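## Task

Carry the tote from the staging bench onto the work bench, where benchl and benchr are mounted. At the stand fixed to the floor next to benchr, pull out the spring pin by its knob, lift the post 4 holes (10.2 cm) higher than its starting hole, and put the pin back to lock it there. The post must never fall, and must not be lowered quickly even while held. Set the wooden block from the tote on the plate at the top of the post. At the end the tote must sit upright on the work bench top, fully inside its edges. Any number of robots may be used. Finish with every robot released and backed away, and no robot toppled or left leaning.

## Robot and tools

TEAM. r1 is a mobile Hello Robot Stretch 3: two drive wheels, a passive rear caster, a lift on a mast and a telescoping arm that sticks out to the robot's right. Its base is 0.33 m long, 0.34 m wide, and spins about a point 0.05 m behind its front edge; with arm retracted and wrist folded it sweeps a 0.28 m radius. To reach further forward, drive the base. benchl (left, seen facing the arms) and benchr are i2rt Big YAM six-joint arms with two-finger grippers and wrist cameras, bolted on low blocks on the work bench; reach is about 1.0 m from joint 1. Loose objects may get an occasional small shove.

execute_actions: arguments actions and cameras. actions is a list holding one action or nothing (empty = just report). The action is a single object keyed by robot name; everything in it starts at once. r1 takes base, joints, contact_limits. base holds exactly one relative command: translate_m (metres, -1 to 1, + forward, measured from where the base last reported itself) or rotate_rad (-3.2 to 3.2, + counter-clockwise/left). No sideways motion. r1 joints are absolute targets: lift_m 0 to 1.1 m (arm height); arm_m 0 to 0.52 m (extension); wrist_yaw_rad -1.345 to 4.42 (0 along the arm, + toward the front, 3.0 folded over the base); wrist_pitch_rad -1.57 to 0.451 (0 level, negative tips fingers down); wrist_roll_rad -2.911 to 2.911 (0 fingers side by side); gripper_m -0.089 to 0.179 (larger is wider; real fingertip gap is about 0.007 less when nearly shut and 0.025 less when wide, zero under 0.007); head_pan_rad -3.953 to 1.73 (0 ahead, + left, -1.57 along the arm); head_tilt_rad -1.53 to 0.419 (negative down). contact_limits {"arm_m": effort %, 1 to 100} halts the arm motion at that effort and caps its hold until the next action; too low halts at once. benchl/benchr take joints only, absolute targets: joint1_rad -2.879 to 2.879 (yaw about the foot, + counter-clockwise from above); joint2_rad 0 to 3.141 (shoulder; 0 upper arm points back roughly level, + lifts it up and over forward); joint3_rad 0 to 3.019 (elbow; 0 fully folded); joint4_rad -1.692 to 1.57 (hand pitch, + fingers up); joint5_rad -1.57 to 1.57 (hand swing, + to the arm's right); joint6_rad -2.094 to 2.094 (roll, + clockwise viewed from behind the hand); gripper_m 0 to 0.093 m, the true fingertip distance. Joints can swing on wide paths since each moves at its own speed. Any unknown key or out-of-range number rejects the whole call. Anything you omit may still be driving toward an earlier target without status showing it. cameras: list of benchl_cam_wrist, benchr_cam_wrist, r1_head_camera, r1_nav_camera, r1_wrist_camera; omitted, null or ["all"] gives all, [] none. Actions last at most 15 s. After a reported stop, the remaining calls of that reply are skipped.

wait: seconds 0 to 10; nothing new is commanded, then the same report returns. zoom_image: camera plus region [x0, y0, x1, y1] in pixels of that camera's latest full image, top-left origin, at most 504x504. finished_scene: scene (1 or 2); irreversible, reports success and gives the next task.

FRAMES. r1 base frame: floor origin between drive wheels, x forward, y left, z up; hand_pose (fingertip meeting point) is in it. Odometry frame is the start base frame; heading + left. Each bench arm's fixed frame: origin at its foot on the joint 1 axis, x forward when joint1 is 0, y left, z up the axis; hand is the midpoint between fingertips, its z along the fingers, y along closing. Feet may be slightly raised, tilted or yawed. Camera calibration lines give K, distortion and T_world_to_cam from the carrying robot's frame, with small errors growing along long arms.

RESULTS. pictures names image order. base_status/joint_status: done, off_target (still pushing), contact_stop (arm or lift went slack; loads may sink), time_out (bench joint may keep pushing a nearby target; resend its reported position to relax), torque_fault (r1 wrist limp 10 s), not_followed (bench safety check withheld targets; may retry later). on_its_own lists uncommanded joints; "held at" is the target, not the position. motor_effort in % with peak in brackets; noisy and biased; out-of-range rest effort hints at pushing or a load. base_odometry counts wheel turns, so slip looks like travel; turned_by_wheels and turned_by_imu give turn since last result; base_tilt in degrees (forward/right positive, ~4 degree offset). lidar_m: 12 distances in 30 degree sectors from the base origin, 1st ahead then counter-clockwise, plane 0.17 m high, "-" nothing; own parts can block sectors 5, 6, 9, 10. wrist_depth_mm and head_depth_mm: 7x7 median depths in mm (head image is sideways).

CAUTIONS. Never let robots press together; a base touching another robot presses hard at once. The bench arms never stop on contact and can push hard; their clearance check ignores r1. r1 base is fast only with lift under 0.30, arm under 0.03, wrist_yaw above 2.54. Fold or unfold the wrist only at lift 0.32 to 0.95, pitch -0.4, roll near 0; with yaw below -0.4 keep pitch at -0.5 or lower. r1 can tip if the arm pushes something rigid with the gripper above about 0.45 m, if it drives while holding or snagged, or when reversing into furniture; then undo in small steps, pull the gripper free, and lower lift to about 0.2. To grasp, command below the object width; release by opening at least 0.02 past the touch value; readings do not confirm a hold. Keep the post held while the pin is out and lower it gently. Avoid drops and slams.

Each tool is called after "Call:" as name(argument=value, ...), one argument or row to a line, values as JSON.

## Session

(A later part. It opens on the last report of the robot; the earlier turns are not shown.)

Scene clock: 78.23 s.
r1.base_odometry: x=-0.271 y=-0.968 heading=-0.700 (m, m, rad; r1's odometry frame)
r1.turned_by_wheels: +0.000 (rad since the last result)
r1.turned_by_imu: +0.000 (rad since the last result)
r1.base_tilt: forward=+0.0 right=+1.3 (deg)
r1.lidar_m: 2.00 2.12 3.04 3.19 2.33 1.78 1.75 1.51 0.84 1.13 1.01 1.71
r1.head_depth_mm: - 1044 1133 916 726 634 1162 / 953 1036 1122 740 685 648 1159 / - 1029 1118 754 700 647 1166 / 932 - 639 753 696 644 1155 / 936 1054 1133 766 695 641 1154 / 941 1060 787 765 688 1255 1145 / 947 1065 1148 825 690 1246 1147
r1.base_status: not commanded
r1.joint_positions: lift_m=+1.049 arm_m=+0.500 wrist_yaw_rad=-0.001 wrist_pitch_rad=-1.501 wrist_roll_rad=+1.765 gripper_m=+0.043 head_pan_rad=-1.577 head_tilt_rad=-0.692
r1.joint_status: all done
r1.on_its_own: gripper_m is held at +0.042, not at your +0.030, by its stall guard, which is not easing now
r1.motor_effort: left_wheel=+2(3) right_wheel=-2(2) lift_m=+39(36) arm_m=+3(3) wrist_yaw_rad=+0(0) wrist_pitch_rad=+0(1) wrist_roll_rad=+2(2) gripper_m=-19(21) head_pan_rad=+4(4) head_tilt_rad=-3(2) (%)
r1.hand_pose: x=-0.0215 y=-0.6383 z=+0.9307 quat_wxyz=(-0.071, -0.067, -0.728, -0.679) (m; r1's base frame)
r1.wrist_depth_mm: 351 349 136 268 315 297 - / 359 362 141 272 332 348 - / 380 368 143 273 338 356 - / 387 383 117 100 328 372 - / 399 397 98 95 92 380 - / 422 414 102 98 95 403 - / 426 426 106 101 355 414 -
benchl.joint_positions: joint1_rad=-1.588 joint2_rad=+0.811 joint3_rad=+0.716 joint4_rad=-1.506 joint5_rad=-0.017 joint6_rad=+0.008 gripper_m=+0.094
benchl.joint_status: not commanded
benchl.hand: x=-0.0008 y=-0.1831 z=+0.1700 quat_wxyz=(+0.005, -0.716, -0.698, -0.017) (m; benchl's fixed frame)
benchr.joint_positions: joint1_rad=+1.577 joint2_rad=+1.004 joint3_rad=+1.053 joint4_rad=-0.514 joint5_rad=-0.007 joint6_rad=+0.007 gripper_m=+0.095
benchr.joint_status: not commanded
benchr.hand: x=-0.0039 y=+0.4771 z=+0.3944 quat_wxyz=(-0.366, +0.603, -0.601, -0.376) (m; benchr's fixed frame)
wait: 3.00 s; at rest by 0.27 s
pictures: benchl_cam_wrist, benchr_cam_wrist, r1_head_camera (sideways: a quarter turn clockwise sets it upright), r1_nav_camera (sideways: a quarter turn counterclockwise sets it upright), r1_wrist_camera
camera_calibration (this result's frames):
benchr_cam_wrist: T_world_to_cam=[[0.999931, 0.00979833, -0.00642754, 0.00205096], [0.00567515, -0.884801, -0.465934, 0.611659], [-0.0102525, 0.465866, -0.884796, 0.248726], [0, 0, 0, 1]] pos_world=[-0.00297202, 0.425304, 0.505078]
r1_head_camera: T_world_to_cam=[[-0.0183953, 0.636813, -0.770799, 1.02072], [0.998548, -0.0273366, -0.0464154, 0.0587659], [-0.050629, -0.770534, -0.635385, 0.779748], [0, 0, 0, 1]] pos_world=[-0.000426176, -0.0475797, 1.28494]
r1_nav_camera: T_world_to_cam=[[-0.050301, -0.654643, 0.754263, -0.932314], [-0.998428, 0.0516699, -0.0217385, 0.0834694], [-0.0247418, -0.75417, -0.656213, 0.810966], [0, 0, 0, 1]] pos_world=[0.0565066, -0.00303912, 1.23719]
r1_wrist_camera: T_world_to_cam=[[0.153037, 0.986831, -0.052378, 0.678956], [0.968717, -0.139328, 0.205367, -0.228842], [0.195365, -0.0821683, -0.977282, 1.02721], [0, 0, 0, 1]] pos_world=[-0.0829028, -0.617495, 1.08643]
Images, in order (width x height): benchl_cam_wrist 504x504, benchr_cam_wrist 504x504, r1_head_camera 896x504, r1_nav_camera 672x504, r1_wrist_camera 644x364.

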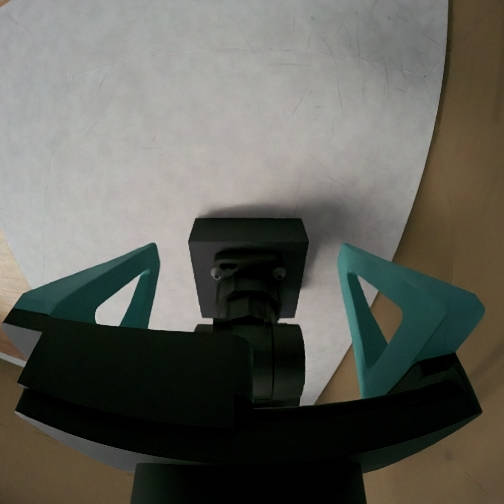

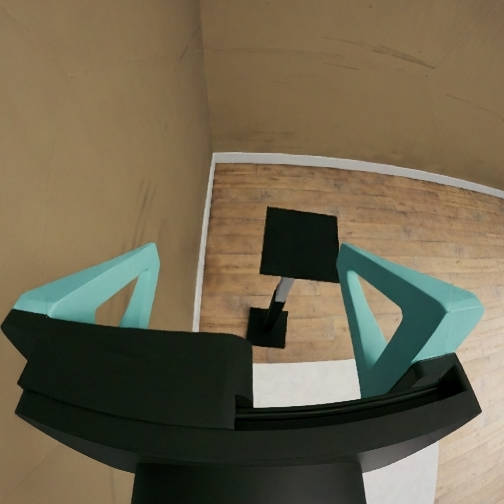

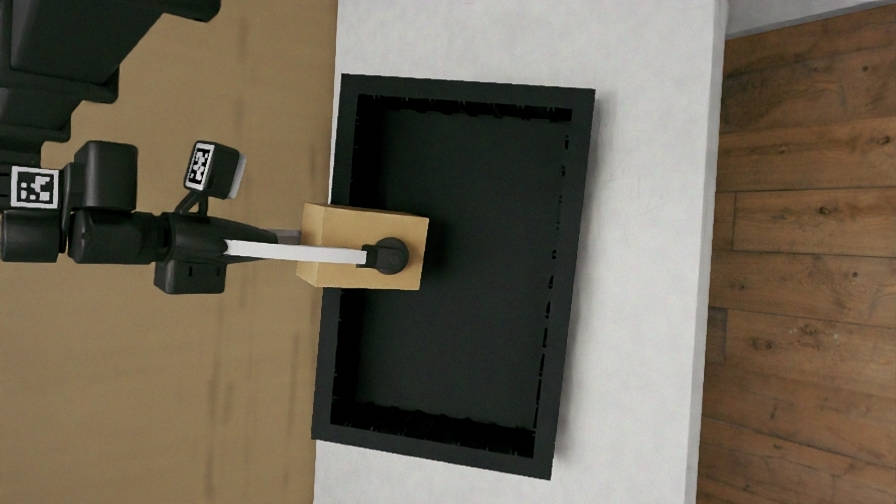

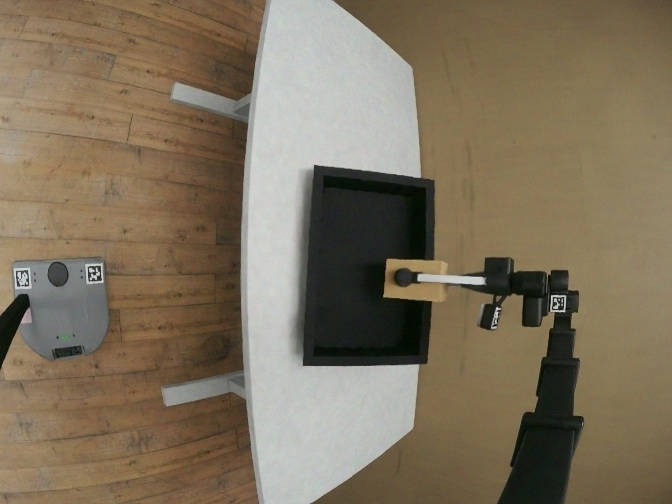

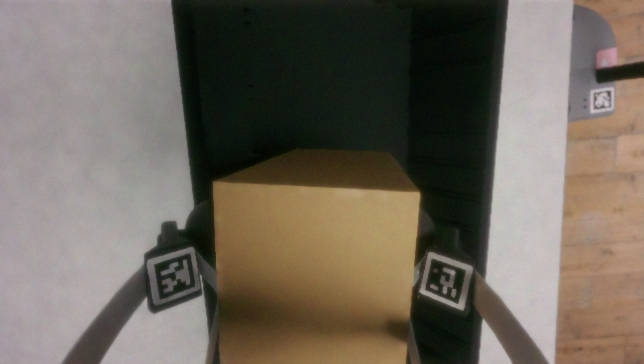

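Call:
execute_actions(
  actions=[
    {"r1":{"joints":{"lift_m":1.098,"arm_m":0.47}}},
  ],
  cameras=["r1_head_camera","r1_wrist_camera"],
)

Scene clock: 79.93 s.
r1.base_odometry: x=-0.271 y=-0.968 heading=-0.700 (m, m, rad; r1's odometry frame)
r1.turned_by_wheels: +0.000 (rad since the last result)
r1.turned_by_imu: +0.000 (rad since the last result)
r1.base_tilt: forward=-0.1 right=+1.4 (deg)
r1.lidar_m: 2.00 2.12 3.01 3.19 2.33 1.79 1.75 1.51 0.84 1.13 1.00 1.72
r1.head_depth_mm: 918 1030 1125 918 727 634 1164 / 923 1041 1138 838 683 649 1161 / 957 1070 1124 850 681 646 1157 / 917 1089 582 857 686 644 1159 / 937 1053 1148 863 690 640 1150 / 941 1063 1146 830 695 1252 1151 / 943 1070 1154 886 710 1252 1147
r1.base_status: not commanded
r1.joint_positions: lift_m=+1.097 arm_m=+0.470 wrist_yaw_rad=-0.001 wrist_pitch_rad=-1.491 wrist_roll_rad=+1.765 gripper_m=+0.043 head_pan_rad=-1.577 head_tilt_rad=-0.692
r1.joint_status: all done
r1.on_its_own: gripper_m is held at +0.042, not at your +0.030, by its stall guard, which is not easing now
r1.motor_effort: left_wheel=+2(2) right_wheel=-2(2) lift_m=+37(40) arm_m=-4(5) wrist_yaw_rad=+1(1) wrist_pitch_rad=-3(5) wrist_roll_rad=+2(3) gripper_m=-20(20) head_pan_rad=+5(4) head_tilt_rad=-2(2) (%)
r1.hand_pose: x=-0.0215 y=-0.6113 z=+0.9787 quat_wxyz=(-0.071, -0.067, -0.731, -0.676) (m; r1's base frame)
r1.wrist_depth_mm: 398 395 359 385 333 386 - / 416 410 401 398 384 394 - / 428 426 416 415 403 417 - / 447 444 117 100 330 428 - / 463 455 98 95 92 451 - / 470 471 101 98 96 - - / 495 489 106 101 373 479 -
benchl.joint_positions: joint1_rad=-1.588 joint2_rad=+0.811 joint3_rad=+0.716 joint4_rad=-1.506 joint5_rad=-0.017 joint6_rad=+0.008 gripper_m=+0.094
benchl.joint_status: not commanded
benchl.hand: x=-0.0008 y=-0.1831 z=+0.1700 quat_wxyz=(+0.005, -0.716, -0.698, -0.017) (m; benchl's fixed frame)
benchr.joint_positions: joint1_rad=+1.577 joint2_rad=+1.004 joint3_rad=+1.053 joint4_rad=-0.514 joint5_rad=-0.007 joint6_rad=+0.007 gripper_m=+0.095
benchr.joint_status: not commanded
benchr.hand: x=-0.0039 y=+0.4771 z=+0.3944 quat_wxyz=(-0.366, +0.603, -0.601, -0.376) (m; benchr's fixed frame)
pictures: r1_head_camera (sideways: a quarter turn clockwise sets it upright), r1_wrist_camera
camera_calibration (this result's frames):
r1_head_camera: T_world_to_cam=[[-0.0183954, 0.636813, -0.770799, 1.02072], [0.998548, -0.0273365, -0.0464154, 0.0587659], [-0.0506289, -0.770534, -0.635385, 0.779748], [0, 0, 0, 1]] pos_world=[-0.00042617, -0.0475797, 1.28494]
r1_wrist_camera: T_world_to_cam=[[0.153193, 0.986283, -0.0614554, 0.663388], [0.968694, -0.137585, 0.206645, -0.235133], [0.195356, -0.0911881, -0.976484, 1.07009], [0, 0, 0, 1]] pos_world=[-0.0829021, -0.58906, 1.13428]
Images, in order (width x height): r1_head_camera 896x504, r1_wrist_camera 644x364.

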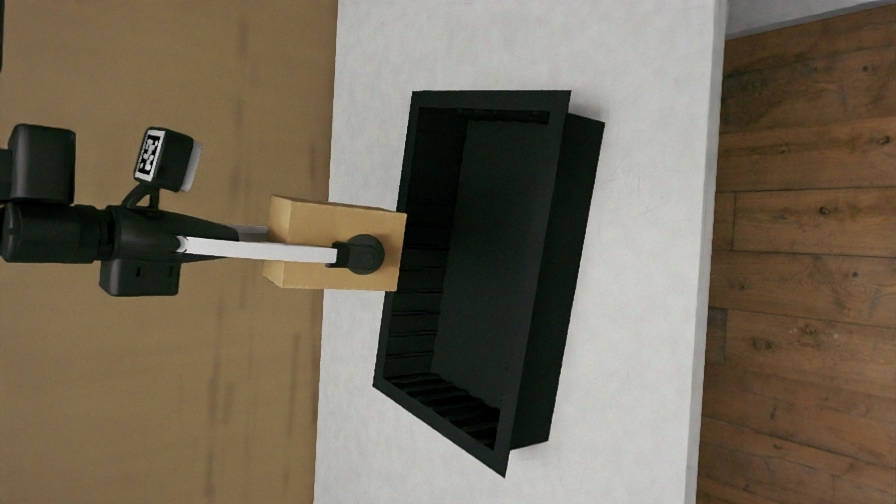

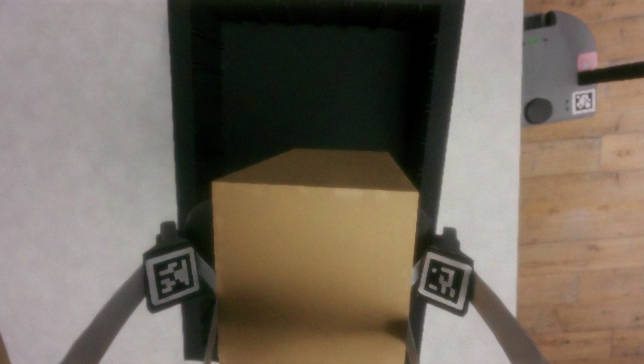

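Call:
execute_actions(
  actions=[
    {"r1":{"base":{"rotate_rad":1.485},"joints":{"arm_m":0.05,"wrist_roll_rad":1.57}}},
  ],
  cameras=[],
)

Call:
execute_actions(
  actions=[
    {"r1":{"base":{"translate_m":1}}},
  ],
  cameras=[],
)

Call:
execute_actions(
  actions=[
    {"r1":{"base":{"translate_m":1}}},
  ],
  cameras=[],
)

Call:
execute_actions(
  actions=[
    {"r1":{"base":{"translate_m":0.4}}},
  ],
  cameras=[],
)

Call:
execute_actions(
  actions=[
    {"r1":{"base":{"rotate_rad":1.57},"joints":{"head_pan_rad":-1.9}}},
  ],
)

Scene clock: 95.70 s.
r1.base_odometry: x=-0.271 y=-0.968 heading=+0.785 (m, m, rad; r1's odometry frame)
r1.turned_by_wheels: +1.485 (rad since the last result)
r1.turned_by_imu: +1.488 (rad since the last result)
r1.base_tilt: forward=-0.1 right=+1.3 (deg)
r1.lidar_m: 3.20 2.50 1.82 1.75 1.62 0.84 1.13 1.03 1.00 2.00 2.07 2.81
r1.head_depth_mm: - - - 991 1512 1334 1166 / - - - - 1592 1359 1135 / - - - - - - - / 1714 1886 2171 - - - - / 1677 1896 2183 - 1542 1345 1153 / 1674 1893 2157 2033 1610 1345 1152 / 1673 1873 2137 2004 1611 1340 1145
r1.base_status: done
r1.joint_positions: lift_m=+1.097 arm_m=+0.050 wrist_yaw_rad=-0.001 wrist_pitch_rad=-1.492 wrist_roll_rad=+1.573 gripper_m=+0.043 head_pan_rad=-1.577 head_tilt_rad=-0.692
r1.joint_status: all done
r1.on_its_own: gripper_m is held at +0.042, not at your +0.030, by its stall guard, which is not easing now
r1.motor_effort: left_wheel=-4(9) right_wheel=+4(10) lift_m=+37(37) arm_m=-3(3) wrist_yaw_rad=+0(0) wrist_pitch_rad=-3(3) wrist_roll_rad=-2(2) gripper_m=-21(20) head_pan_rad=+4(4) head_tilt_rad=-2(3) (%)
r1.hand_pose: x=-0.0215 y=-0.1912 z=+0.9787 quat_wxyz=(-0.001, -0.001, -0.734, -0.679) (m; r1's base frame)
r1.wrist_depth_mm: - - - - - - - / - - - - - - - / - - - - - - - / - - 117 100 158 - - / - - 98 95 92 - - / - - 102 98 96 - - / - - 106 101 - - -
benchl.joint_positions: joint1_rad=-1.588 joint2_rad=+0.811 joint3_rad=+0.716 joint4_rad=-1.506 joint5_rad=-0.017 joint6_rad=+0.008 gripper_m=+0.094
benchl.joint_status: not commanded
benchl.hand: x=-0.0008 y=-0.1831 z=+0.1700 quat_wxyz=(+0.005, -0.716, -0.698, -0.017) (m; benchl's fixed frame)
benchr.joint_positions: joint1_rad=+1.577 joint2_rad=+1.004 joint3_rad=+1.053 joint4_rad=-0.514 joint5_rad=-0.007 joint6_rad=+0.007 gripper_m=+0.095
benchr.joint_status: not commanded
benchr.hand: x=-0.0039 y=+0.4771 z=+0.3944 quat_wxyz=(-0.366, +0.603, -0.601, -0.376) (m; benchr's fixed frame)
pictures: none
No camera images: the call's "cameras" was empty. Leave "cameras" out to get every camera's image.

Scene clock: 107.67 s.
r1.base_odometry: x=+0.437 y=-0.262 heading=+0.784 (m, m, rad; r1's odometry frame)
r1.turned_by_wheels: +0.000 (rad since the last result)
r1.turned_by_imu: -0.001 (rad since the last result)
r1.base_tilt: forward=+0.0 right=+1.3 (deg)
r1.lidar_m: 2.22 2.33 1.83 1.76 1.83 1.77 1.81 1.84 2.07 1.99 2.06 2.37
r1.head_depth_mm: - - - 2222 1527 1369 1164 / - - - - 1605 1383 1143 / - - - - - - - / 1701 1873 2148 - - - - / 1666 1875 2159 - 1537 1351 1147 / 1657 1868 2151 2022 1622 1342 1149 / 1655 1874 2140 2016 1611 1348 1144
r1.base_status: done
r1.joint_positions: lift_m=+1.097 arm_m=+0.050 wrist_yaw_rad=-0.001 wrist_pitch_rad=-1.492 wrist_roll_rad=+1.573 gripper_m=+0.043 head_pan_rad=-1.577 head_tilt_rad=-0.692
r1.joint_status: not commanded
r1.on_its_own: gripper_m is held at +0.042, not at your +0.030, by its stall guard, which is not easing now
r1.motor_effort: left_wheel=-3(5) right_wheel=+4(9) lift_m=+37(37) arm_m=-3(3) wrist_yaw_rad=+0(0) wrist_pitch_rad=-3(3) wrist_roll_rad=-1(1) gripper_m=-20(20) head_pan_rad=+3(4) head_tilt_rad=-2(2) (%)
r1.hand_pose: x=-0.0215 y=-0.1912 z=+0.9787 quat_wxyz=(-0.001, -0.001, -0.734, -0.679) (m; r1's base frame)
r1.wrist_depth_mm: - - - - - - - / - - - - - - - / - - - - - - - / - - 117 101 159 - - / - - 98 95 92 - - / - - 101 98 96 - - / - - 106 101 - - -
benchl.joint_positions: joint1_rad=-1.588 joint2_rad=+0.811 joint3_rad=+0.716 joint4_rad=-1.506 joint5_rad=-0.017 joint6_rad=+0.008 gripper_m=+0.094
benchl.joint_status: not commanded
benchl.hand: x=-0.0008 y=-0.1831 z=+0.1700 quat_wxyz=(+0.005, -0.716, -0.698, -0.017) (m; benchl's fixed frame)
benchr.joint_positions: joint1_rad=+1.577 joint2_rad=+1.004 joint3_rad=+1.053 joint4_rad=-0.514 joint5_rad=-0.007 joint6_rad=+0.007 gripper_m=+0.095
benchr.joint_status: not commanded
benchr.hand: x=-0.0039 y=+0.4771 z=+0.3944 quat_wxyz=(-0.366, +0.603, -0.601, -0.376) (m; benchr's fixed frame)
pictures: none
No camera images: the call's "cameras" was empty. Leave "cameras" out to get every camera's image.

Scene clock: 119.63 s.
r1.base_odometry: x=+1.145 y=+0.444 heading=+0.784 (m, m, rad; r1's odometry frame)
r1.turned_by_wheels: +0.000 (rad since the last result)
r1.turned_by_imu: -0.001 (rad since the last result)
r1.base_tilt: forward=-0.1 right=+1.3 (deg)
r1.lidar_m: 1.61 1.43 1.84 1.77 1.83 2.49 2.74 2.79 2.05 1.97 2.05 1.25
r1.head_depth_mm: - - - 2239 1514 1375 1167 / - - - - 1597 1381 1140 / - - - - - - - / 1685 1885 2146 - - - - / 1664 1863 2128 - 1532 1346 1157 / 1657 1834 2133 2020 1607 1346 1156 / 1653 1861 2119 2028 1606 1341 1148
r1.base_status: done
r1.joint_positions: lift_m=+1.097 arm_m=+0.050 wrist_yaw_rad=-0.001 wrist_pitch_rad=-1.492 wrist_roll_rad=+1.573 gripper_m=+0.043 head_pan_rad=-1.577 head_tilt_rad=-0.692
r1.joint_status: not commanded
r1.on_its_own: gripper_m is held at +0.042, not at your +0.030, by its stall guard, which is not easing now
r1.motor_effort: left_wheel=-3(5) right_wheel=+3(7) lift_m=+37(37) arm_m=-3(3) wrist_yaw_rad=+1(0) wrist_pitch_rad=-3(2) wrist_roll_rad=-1(1) gripper_m=-19(19) head_pan_rad=+4(5) head_tilt_rad=-2(2) (%)
r1.hand_pose: x=-0.0215 y=-0.1912 z=+0.9787 quat_wxyz=(-0.001, -0.001, -0.734, -0.679) (m; r1's base frame)
r1.wrist_depth_mm: - - - - - - - / - - - - - - - / - - - - - - - / - - 117 100 159 - - / - - 98 95 93 - - / - - 102 98 96 - - / - - 106 101 - - -
benchl.joint_positions: joint1_rad=-1.588 joint2_rad=+0.811 joint3_rad=+0.716 joint4_rad=-1.506 joint5_rad=-0.017 joint6_rad=+0.008 gripper_m=+0.094
benchl.joint_status: not commanded
benchl.hand: x=-0.0008 y=-0.1831 z=+0.1700 quat_wxyz=(+0.005, -0.716, -0.698, -0.017) (m; benchl's fixed frame)
benchr.joint_positions: joint1_rad=+1.577 joint2_rad=+1.004 joint3_rad=+1.053 joint4_rad=-0.514 joint5_rad=-0.007 joint6_rad=+0.007 gripper_m=+0.095
benchr.joint_status: not commanded
benchr.hand: x=-0.0039 y=+0.4771 z=+0.3944 quat_wxyz=(-0.366, +0.603, -0.601, -0.376) (m; benchr's fixed frame)
pictures: none
No camera images: the call's "cameras" was empty. Leave "cameras" out to get every camera's image.

Scene clock: 125.50 s.
r1.base_odometry: x=+1.428 y=+0.727 heading=+0.784 (m, m, rad; r1's odometry frame)
r1.turned_by_wheels: +0.000 (rad since the last result)
r1.turned_by_imu: +0.000 (rad since the last result)
r1.base_tilt: forward=-0.1 right=+1.3 (deg)
r1.lidar_m: 1.21 1.14 1.12 1.78 1.84 2.50 3.13 2.84 2.06 1.97 1.75 0.88
r1.head_depth_mm: - - - 2259 1515 1368 1170 / - - - - 1588 1375 1141 / - - - - - - - / 1690 1872 2131 - - - - / 1655 1877 2133 - 1536 1357 1157 / 1638 1863 2111 2028 1606 1341 1144 / 1647 1839 2099 2013 1613 1337 1148
r1.base_status: done
r1.joint_positions: lift_m=+1.097 arm_m=+0.050 wrist_yaw_rad=-0.001 wrist_pitch_rad=-1.492 wrist_roll_rad=+1.573 gripper_m=+0.043 head_pan_rad=-1.577 head_tilt_rad=-0.692
r1.joint_status: not commanded
r1.on_its_own: gripper_m is held at +0.042, not at your +0.030, by its stall guard, which is not easing now
r1.motor_effort: left_wheel=-3(4) right_wheel=+3(7) lift_m=+37(37) arm_m=-3(3) wrist_yaw_rad=+0(1) wrist_pitch_rad=-3(2) wrist_roll_rad=-1(1) gripper_m=-20(19) head_pan_rad=+4(4) head_tilt_rad=-2(2) (%)
r1.hand_pose: x=-0.0215 y=-0.1912 z=+0.9787 quat_wxyz=(-0.001, -0.001, -0.734, -0.679) (m; r1's base frame)
r1.wrist_depth_mm: - - - - - - - / - - - - - - - / - - - - - - - / - - 117 100 159 - - / - - 98 95 93 - - / - - 101 98 96 - - / - - 106 101 - - -
benchl.joint_positions: joint1_rad=-1.588 joint2_rad=+0.811 joint3_rad=+0.716 joint4_rad=-1.506 joint5_rad=-0.017 joint6_rad=+0.008 gripper_m=+0.094
benchl.joint_status: not commanded
benchl.hand: x=-0.0008 y=-0.1831 z=+0.1700 quat_wxyz=(+0.005, -0.716, -0.698, -0.017) (m; benchl's fixed frame)
benchr.joint_positions: joint1_rad=+1.577 joint2_rad=+1.004 joint3_rad=+1.053 joint4_rad=-0.514 joint5_rad=-0.007 joint6_rad=+0.007 gripper_m=+0.095
benchr.joint_status: not commanded
benchr.hand: x=-0.0039 y=+0.4771 z=+0.3944 quat_wxyz=(-0.366, +0.603, -0.601, -0.376) (m; benchr's fixed frame)
pictures: none
No camera images: the call's "cameras" was empty. Leave "cameras" out to get every camera's image.

Scene clock: 128.97 s.
r1.base_odometry: x=+1.428 y=+0.727 heading=+2.354 (m, m, rad; r1's odometry frame)
r1.turned_by_wheels: +1.570 (rad since the last result)
r1.turned_by_imu: +1.573 (rad since the last result)
r1.base_tilt: forward=-0.1 right=+1.3 (deg)
r1.lidar_m: 1.78 1.85 2.53 3.15 2.81 2.04 1.97 1.73 0.88 1.22 1.13 1.12
r1.head_depth_mm: 1227 1334 1558 1234 1552 1361 1168 / 1172 - 1596 949 1519 1372 1162 / - - - - 1483 1327 1157 / - - - - 738 1389 1109 / - - - - 697 - - / - - - - - - - / - - - - - 1279 1146
r1.base_status: done
r1.joint_positions: lift_m=+1.097 arm_m=+0.050 wrist_yaw_rad=-0.001 wrist_pitch_rad=-1.492 wrist_roll_rad=+1.573 gripper_m=+0.043 head_pan_rad=-1.893 head_tilt_rad=-0.692
r1.joint_status: all done
r1.on_its_own: gripper_m is held at +0.042, not at your +0.030, by its stall guard, which is not easing now
r1.motor_effort: left_wheel=-4(9) right_wheel=+4(7) lift_m=+37(37) arm_m=-3(3) wrist_yaw_rad=+0(0) wrist_pitch_rad=-3(3) wrist_roll_rad=-1(1) gripper_m=-18(20) head_pan_rad=-4(33) head_tilt_rad=-2(2) (%)
r1.hand_pose: x=-0.0215 y=-0.1912 z=+0.9787 quat_wxyz=(-0.001, -0.001, -0.734, -0.679) (m; r1's base frame)
r1.wrist_depth_mm: 402 - - - - - - / 416 - - - - - - / 437 456 - - - - - / 443 452 117 100 159 - - / 459 458 98 95 92 - - / 475 468 102 98 96 - - / 490 509 106 101 - - -
benchl.joint_positions: joint1_rad=-1.588 joint2_rad=+0.811 joint3_rad=+0.716 joint4_rad=-1.506 joint5_rad=-0.017 joint6_rad=+0.008 gripper_m=+0.094
benchl.joint_status: not commanded
benchl.hand: x=-0.0008 y=-0.1831 z=+0.1700 quat_wxyz=(+0.005, -0.716, -0.698, -0.017) (m; benchl's fixed frame)
benchr.joint_positions: joint1_rad=+1.577 joint2_rad=+1.004 joint3_rad=+1.053 joint4_rad=-0.514 joint5_rad=-0.007 joint6_rad=+0.007 gripper_m=+0.095
benchr.joint_status: not commanded
benchr.hand: x=-0.0039 y=+0.4771 z=+0.3944 quat_wxyz=(-0.366, +0.603, -0.601, -0.376) (m; benchr's fixed frame)
pictures: benchl_cam_wrist, benchr_cam_wrist, r1_head_camera (sideways: a quarter turn clockwise sets it upright), r1_nav_camera (sideways: a quarter turn counterclockwise sets it upright), r1_wrist_camera
camera_calibration (this result's frames):
benchr_cam_wrist: T_world_to_cam=[[0.999931, 0.00979833, -0.00642754, 0.00205096], [0.00567515, -0.884801, -0.465934, 0.611659], [-0.0102525, 0.465866, -0.884796, 0.248726], [0, 0, 0, 1]] pos_world=[-0.00297202, 0.425304, 0.505078]
r1_head_camera: T_world_to_cam=[[0.180456, 0.610986, -0.770799, 1.01951], [0.940588, -0.336361, -0.0464154, 0.0591194], [-0.287626, -0.716629, -0.635385, 0.781194], [0, 0, 0, 1]] pos_world=[-0.0148921, -0.0431943, 1.28494]
r1_nav_camera: T_world_to_cam=[[-0.251292, -0.60658, 0.754263, -0.931088], [-0.93291, 0.359452, -0.0217385, 0.0830698], [-0.257935, -0.709122, -0.656213, 0.812388], [0, 0, 0, 1]] pos_world=[0.0530651, -0.0185565, 1.23719]
r1_wrist_camera: T_world_to_cam=[[-0.0380847, 0.997362, -0.0617913, 0.247399], [0.98017, 0.0493187, 0.191923, -0.126908], [0.194464, -0.0532567, -0.979463, 1.11856], [0, 0, 0, 1]] pos_world=[-0.0837056, -0.180917, 1.13523]
Images, in order (width x height): benchl_cam_wrist 504x504, benchr_cam_wrist 504x504, r1_head_camera 896x504, r1_nav_camera 672x504, r1_wrist_camera 644x364.

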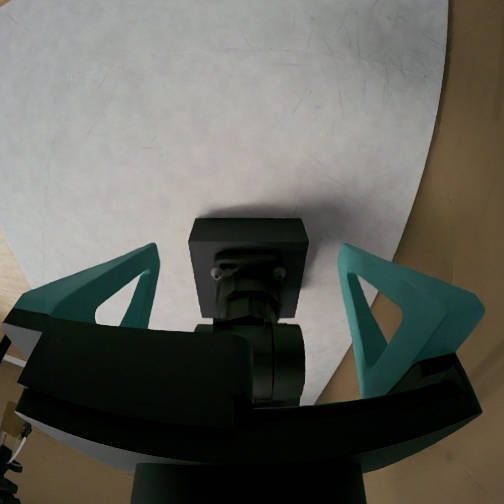

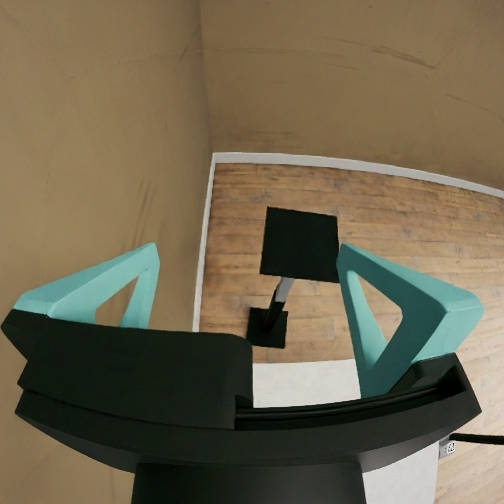

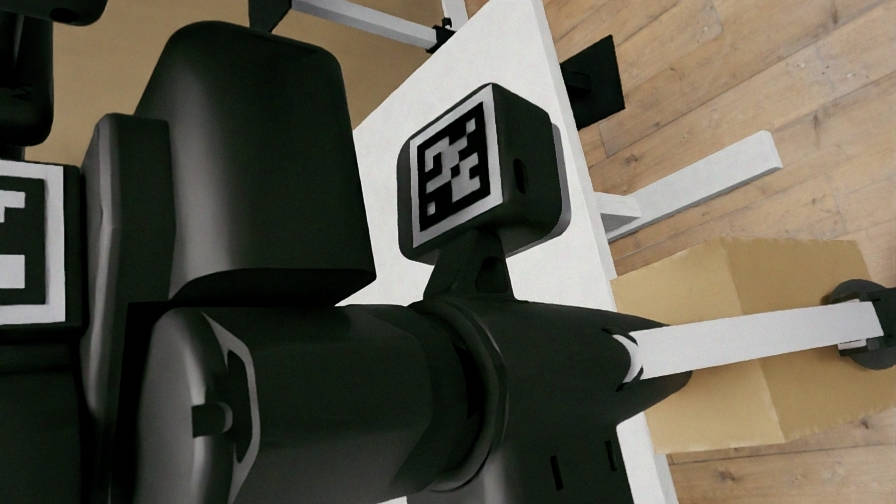

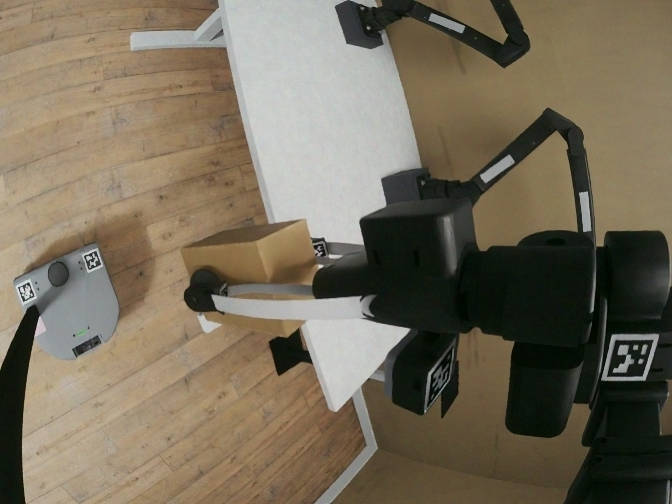

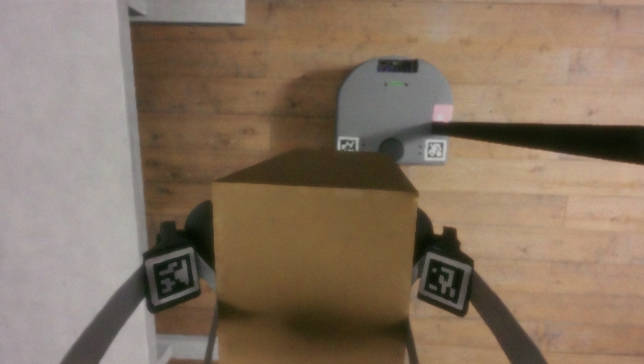

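Call:
execute_actions(
  actions=[
    {"r1":{"joints":{"arm_m":0.42,"lift_m":0.97}}},
  ],
  cameras=[],
)

Call:
execute_actions(
  actions=[
    {"r1":{"joints":{"lift_m":0.905,"head_pan_rad":-2.1,"head_tilt_rad":-0.6}}},
  ],
  cameras=["r1_head_camera","r1_wrist_camera"],
)

Scene clock: 133.90 s.
r1.base_odometry: x=+1.428 y=+0.727 heading=+2.354 (m, m, rad; r1's odometry frame)
r1.turned_by_wheels: +0.000 (rad since the last result)
r1.turned_by_imu: +0.000 (rad since the last result)
r1.base_tilt: forward=+0.0 right=+1.3 (deg)
r1.lidar_m: 1.78 1.84 2.52 3.13 2.80 2.04 1.97 1.73 0.88 1.21 1.13 1.12
r1.head_depth_mm: 1197 1369 1536 - - - 1165 / 1145 1313 1443 - - 1330 1161 / 1110 1252 - - 777 1324 1162 / 1067 1173 - 872 762 1362 1155 / 1029 - 1147 899 734 1344 1157 / 990 - 948 626 694 1313 1144 / 945 - 1102 855 707 1272 1149
r1.base_status: not commanded
r1.joint_positions: lift_m=+0.970 arm_m=+0.420 wrist_yaw_rad=-0.001 wrist_pitch_rad=-1.492 wrist_roll_rad=+1.573 gripper_m=+0.043 head_pan_rad=-1.893 head_tilt_rad=-0.692
r1.joint_status: all done
r1.on_its_own: gripper_m is held at +0.042, not at your +0.030, by its stall guard, which is not easing now
r1.motor_effort: left_wheel=-4(4) right_wheel=+4(4) lift_m=+16(32) arm_m=+3(3) wrist_yaw_rad=+1(0) wrist_pitch_rad=-2(2) wrist_roll_rad=-1(1) gripper_m=-19(19) head_pan_rad=-4(4) head_tilt_rad=-2(2) (%)
r1.hand_pose: x=-0.0215 y=-0.5605 z=+0.8518 quat_wxyz=(-0.001, -0.001, -0.734, -0.679) (m; r1's base frame)
r1.wrist_depth_mm: 279 277 273 271 268 947 962 / 286 287 282 281 278 - 963 / 297 292 290 285 288 - - / 307 303 117 100 293 - - / 318 312 98 95 92 - - / 324 326 102 98 96 - - / 340 337 106 101 321 - -
benchl.joint_positions: joint1_rad=-1.588 joint2_rad=+0.811 joint3_rad=+0.716 joint4_rad=-1.506 joint5_rad=-0.017 joint6_rad=+0.008 gripper_m=+0.094
benchl.joint_status: not commanded
benchl.hand: x=-0.0008 y=-0.1831 z=+0.1700 quat_wxyz=(+0.005, -0.716, -0.698, -0.017) (m; benchl's fixed frame)
benchr.joint_positions: joint1_rad=+1.577 joint2_rad=+1.004 joint3_rad=+1.053 joint4_rad=-0.514 joint5_rad=-0.007 joint6_rad=+0.007 gripper_m=+0.095
benchr.joint_status: not commanded
benchr.hand: x=-0.0039 y=+0.4771 z=+0.3944 quat_wxyz=(-0.366, +0.603, -0.601, -0.376) (m; benchr's fixed frame)
pictures: none
No camera images: the call's "cameras" was empty. Leave "cameras" out to get every camera's image.

Scene clock: 135.33 s.
r1.base_odometry: x=+1.428 y=+0.727 heading=+2.354 (m, m, rad; r1's odometry frame)
r1.turned_by_wheels: +0.000 (rad since the last result)
r1.turned_by_imu: +0.000 (rad since the last result)
r1.base_tilt: forward=+0.0 right=+1.3 (deg)
r1.lidar_m: 1.78 1.84 2.51 3.14 2.81 2.05 1.97 1.73 0.88 1.21 1.13 1.12
r1.head_depth_mm: 1410 1619 1880 2140 1789 1464 - / 1322 1495 1619 2003 1664 - - / 1240 1397 1572 1307 839 - - / 1147 1303 1467 1045 - - 1180 / 1068 1218 1326 1103 - 1360 1194 / 1046 1149 1259 - 771 1307 1198 / 993 1084 - 920 748 653 1186
r1.base_status: not commanded
r1.joint_positions: lift_m=+0.905 arm_m=+0.420 wrist_yaw_rad=-0.001 wrist_pitch_rad=-1.492 wrist_roll_rad=+1.573 gripper_m=+0.043 head_pan_rad=-2.093 head_tilt_rad=-0.607
r1.joint_status: all done
r1.on_its_own: gripper_m is held at +0.042, not at your +0.030, by its stall guard, which is not easing now
r1.motor_effort: left_wheel=-4(4) right_wheel=+4(4) lift_m=+16(21) arm_m=+3(3) wrist_yaw_rad=+0(0) wrist_pitch_rad=-2(2) wrist_roll_rad=-1(1) gripper_m=-21(19) head_pan_rad=-4(24) head_tilt_rad=+2(11) (%)
r1.hand_pose: x=-0.0215 y=-0.5605 z=+0.7868 quat_wxyz=(-0.001, -0.001, -0.734, -0.679) (m; r1's base frame)
r1.wrist_depth_mm: 214 214 212 211 208 874 857 / 222 220 219 217 217 213 - / 229 226 225 222 220 219 - / 236 234 117 100 226 971 972 / 243 241 98 95 92 - 984 / 255 249 101 98 96 - - / 259 259 106 101 248 - -
benchl.joint_positions: joint1_rad=-1.588 joint2_rad=+0.811 joint3_rad=+0.716 joint4_rad=-1.506 joint5_rad=-0.017 joint6_rad=+0.008 gripper_m=+0.094
benchl.joint_status: not commanded
benchl.hand: x=-0.0008 y=-0.1831 z=+0.1700 quat_wxyz=(+0.005, -0.716, -0.698, -0.017) (m; benchl's fixed frame)
benchr.joint_positions: joint1_rad=+1.577 joint2_rad=+1.004 joint3_rad=+1.053 joint4_rad=-0.514 joint5_rad=-0.007 joint6_rad=+0.007 gripper_m=+0.095
benchr.joint_status: not commanded
benchr.hand: x=-0.0039 y=+0.4771 z=+0.3944 quat_wxyz=(-0.366, +0.603, -0.601, -0.376) (m; benchr's fixed frame)
pictures: r1_head_camera (sideways: a quarter turn clockwise sets it upright), r1_wrist_camera
camera_calibration (this result's frames):
r1_head_camera: T_world_to_cam=[[0.26408, 0.503783, -0.822475, 1.08636], [0.853161, -0.519752, -0.0444262, 0.0570681], [-0.449864, -0.689971, -0.567064, 0.693304], [0, 0, 0, 1]] pos_world=[-0.0236824, -0.03927, 1.28919]
r1_wrist_camera: T_world_to_cam=[[-0.0380843, 0.997386, -0.0614114, 0.603524], [0.98017, 0.0492453, 0.191942, -0.0719143], [0.194464, -0.0528837, -0.979483, 0.911112], [0, 0, 0, 1]] pos_world=[-0.0837055, -0.550222, 0.943285]
Images, in order (width x height): r1_head_camera 896x504, r1_wrist_camera 644x364.

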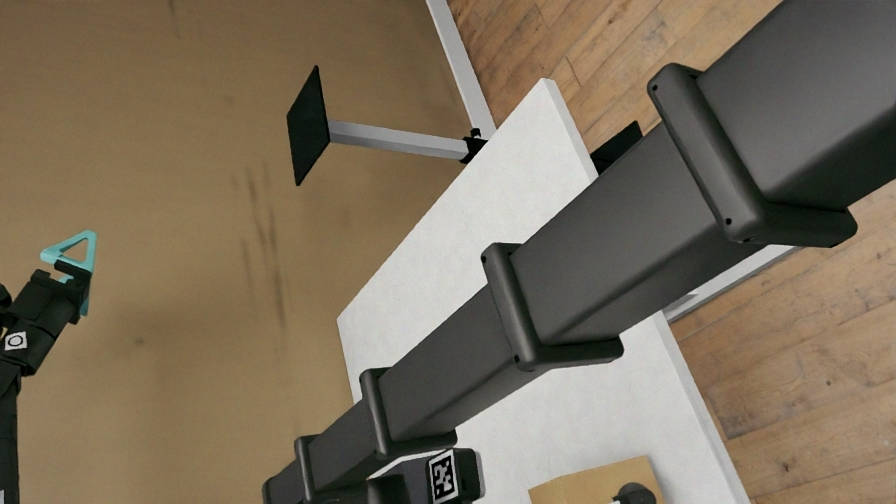

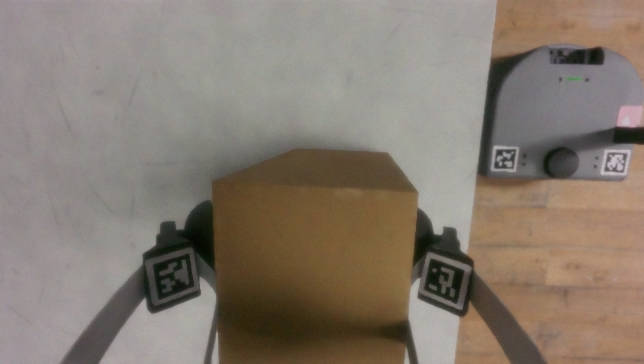

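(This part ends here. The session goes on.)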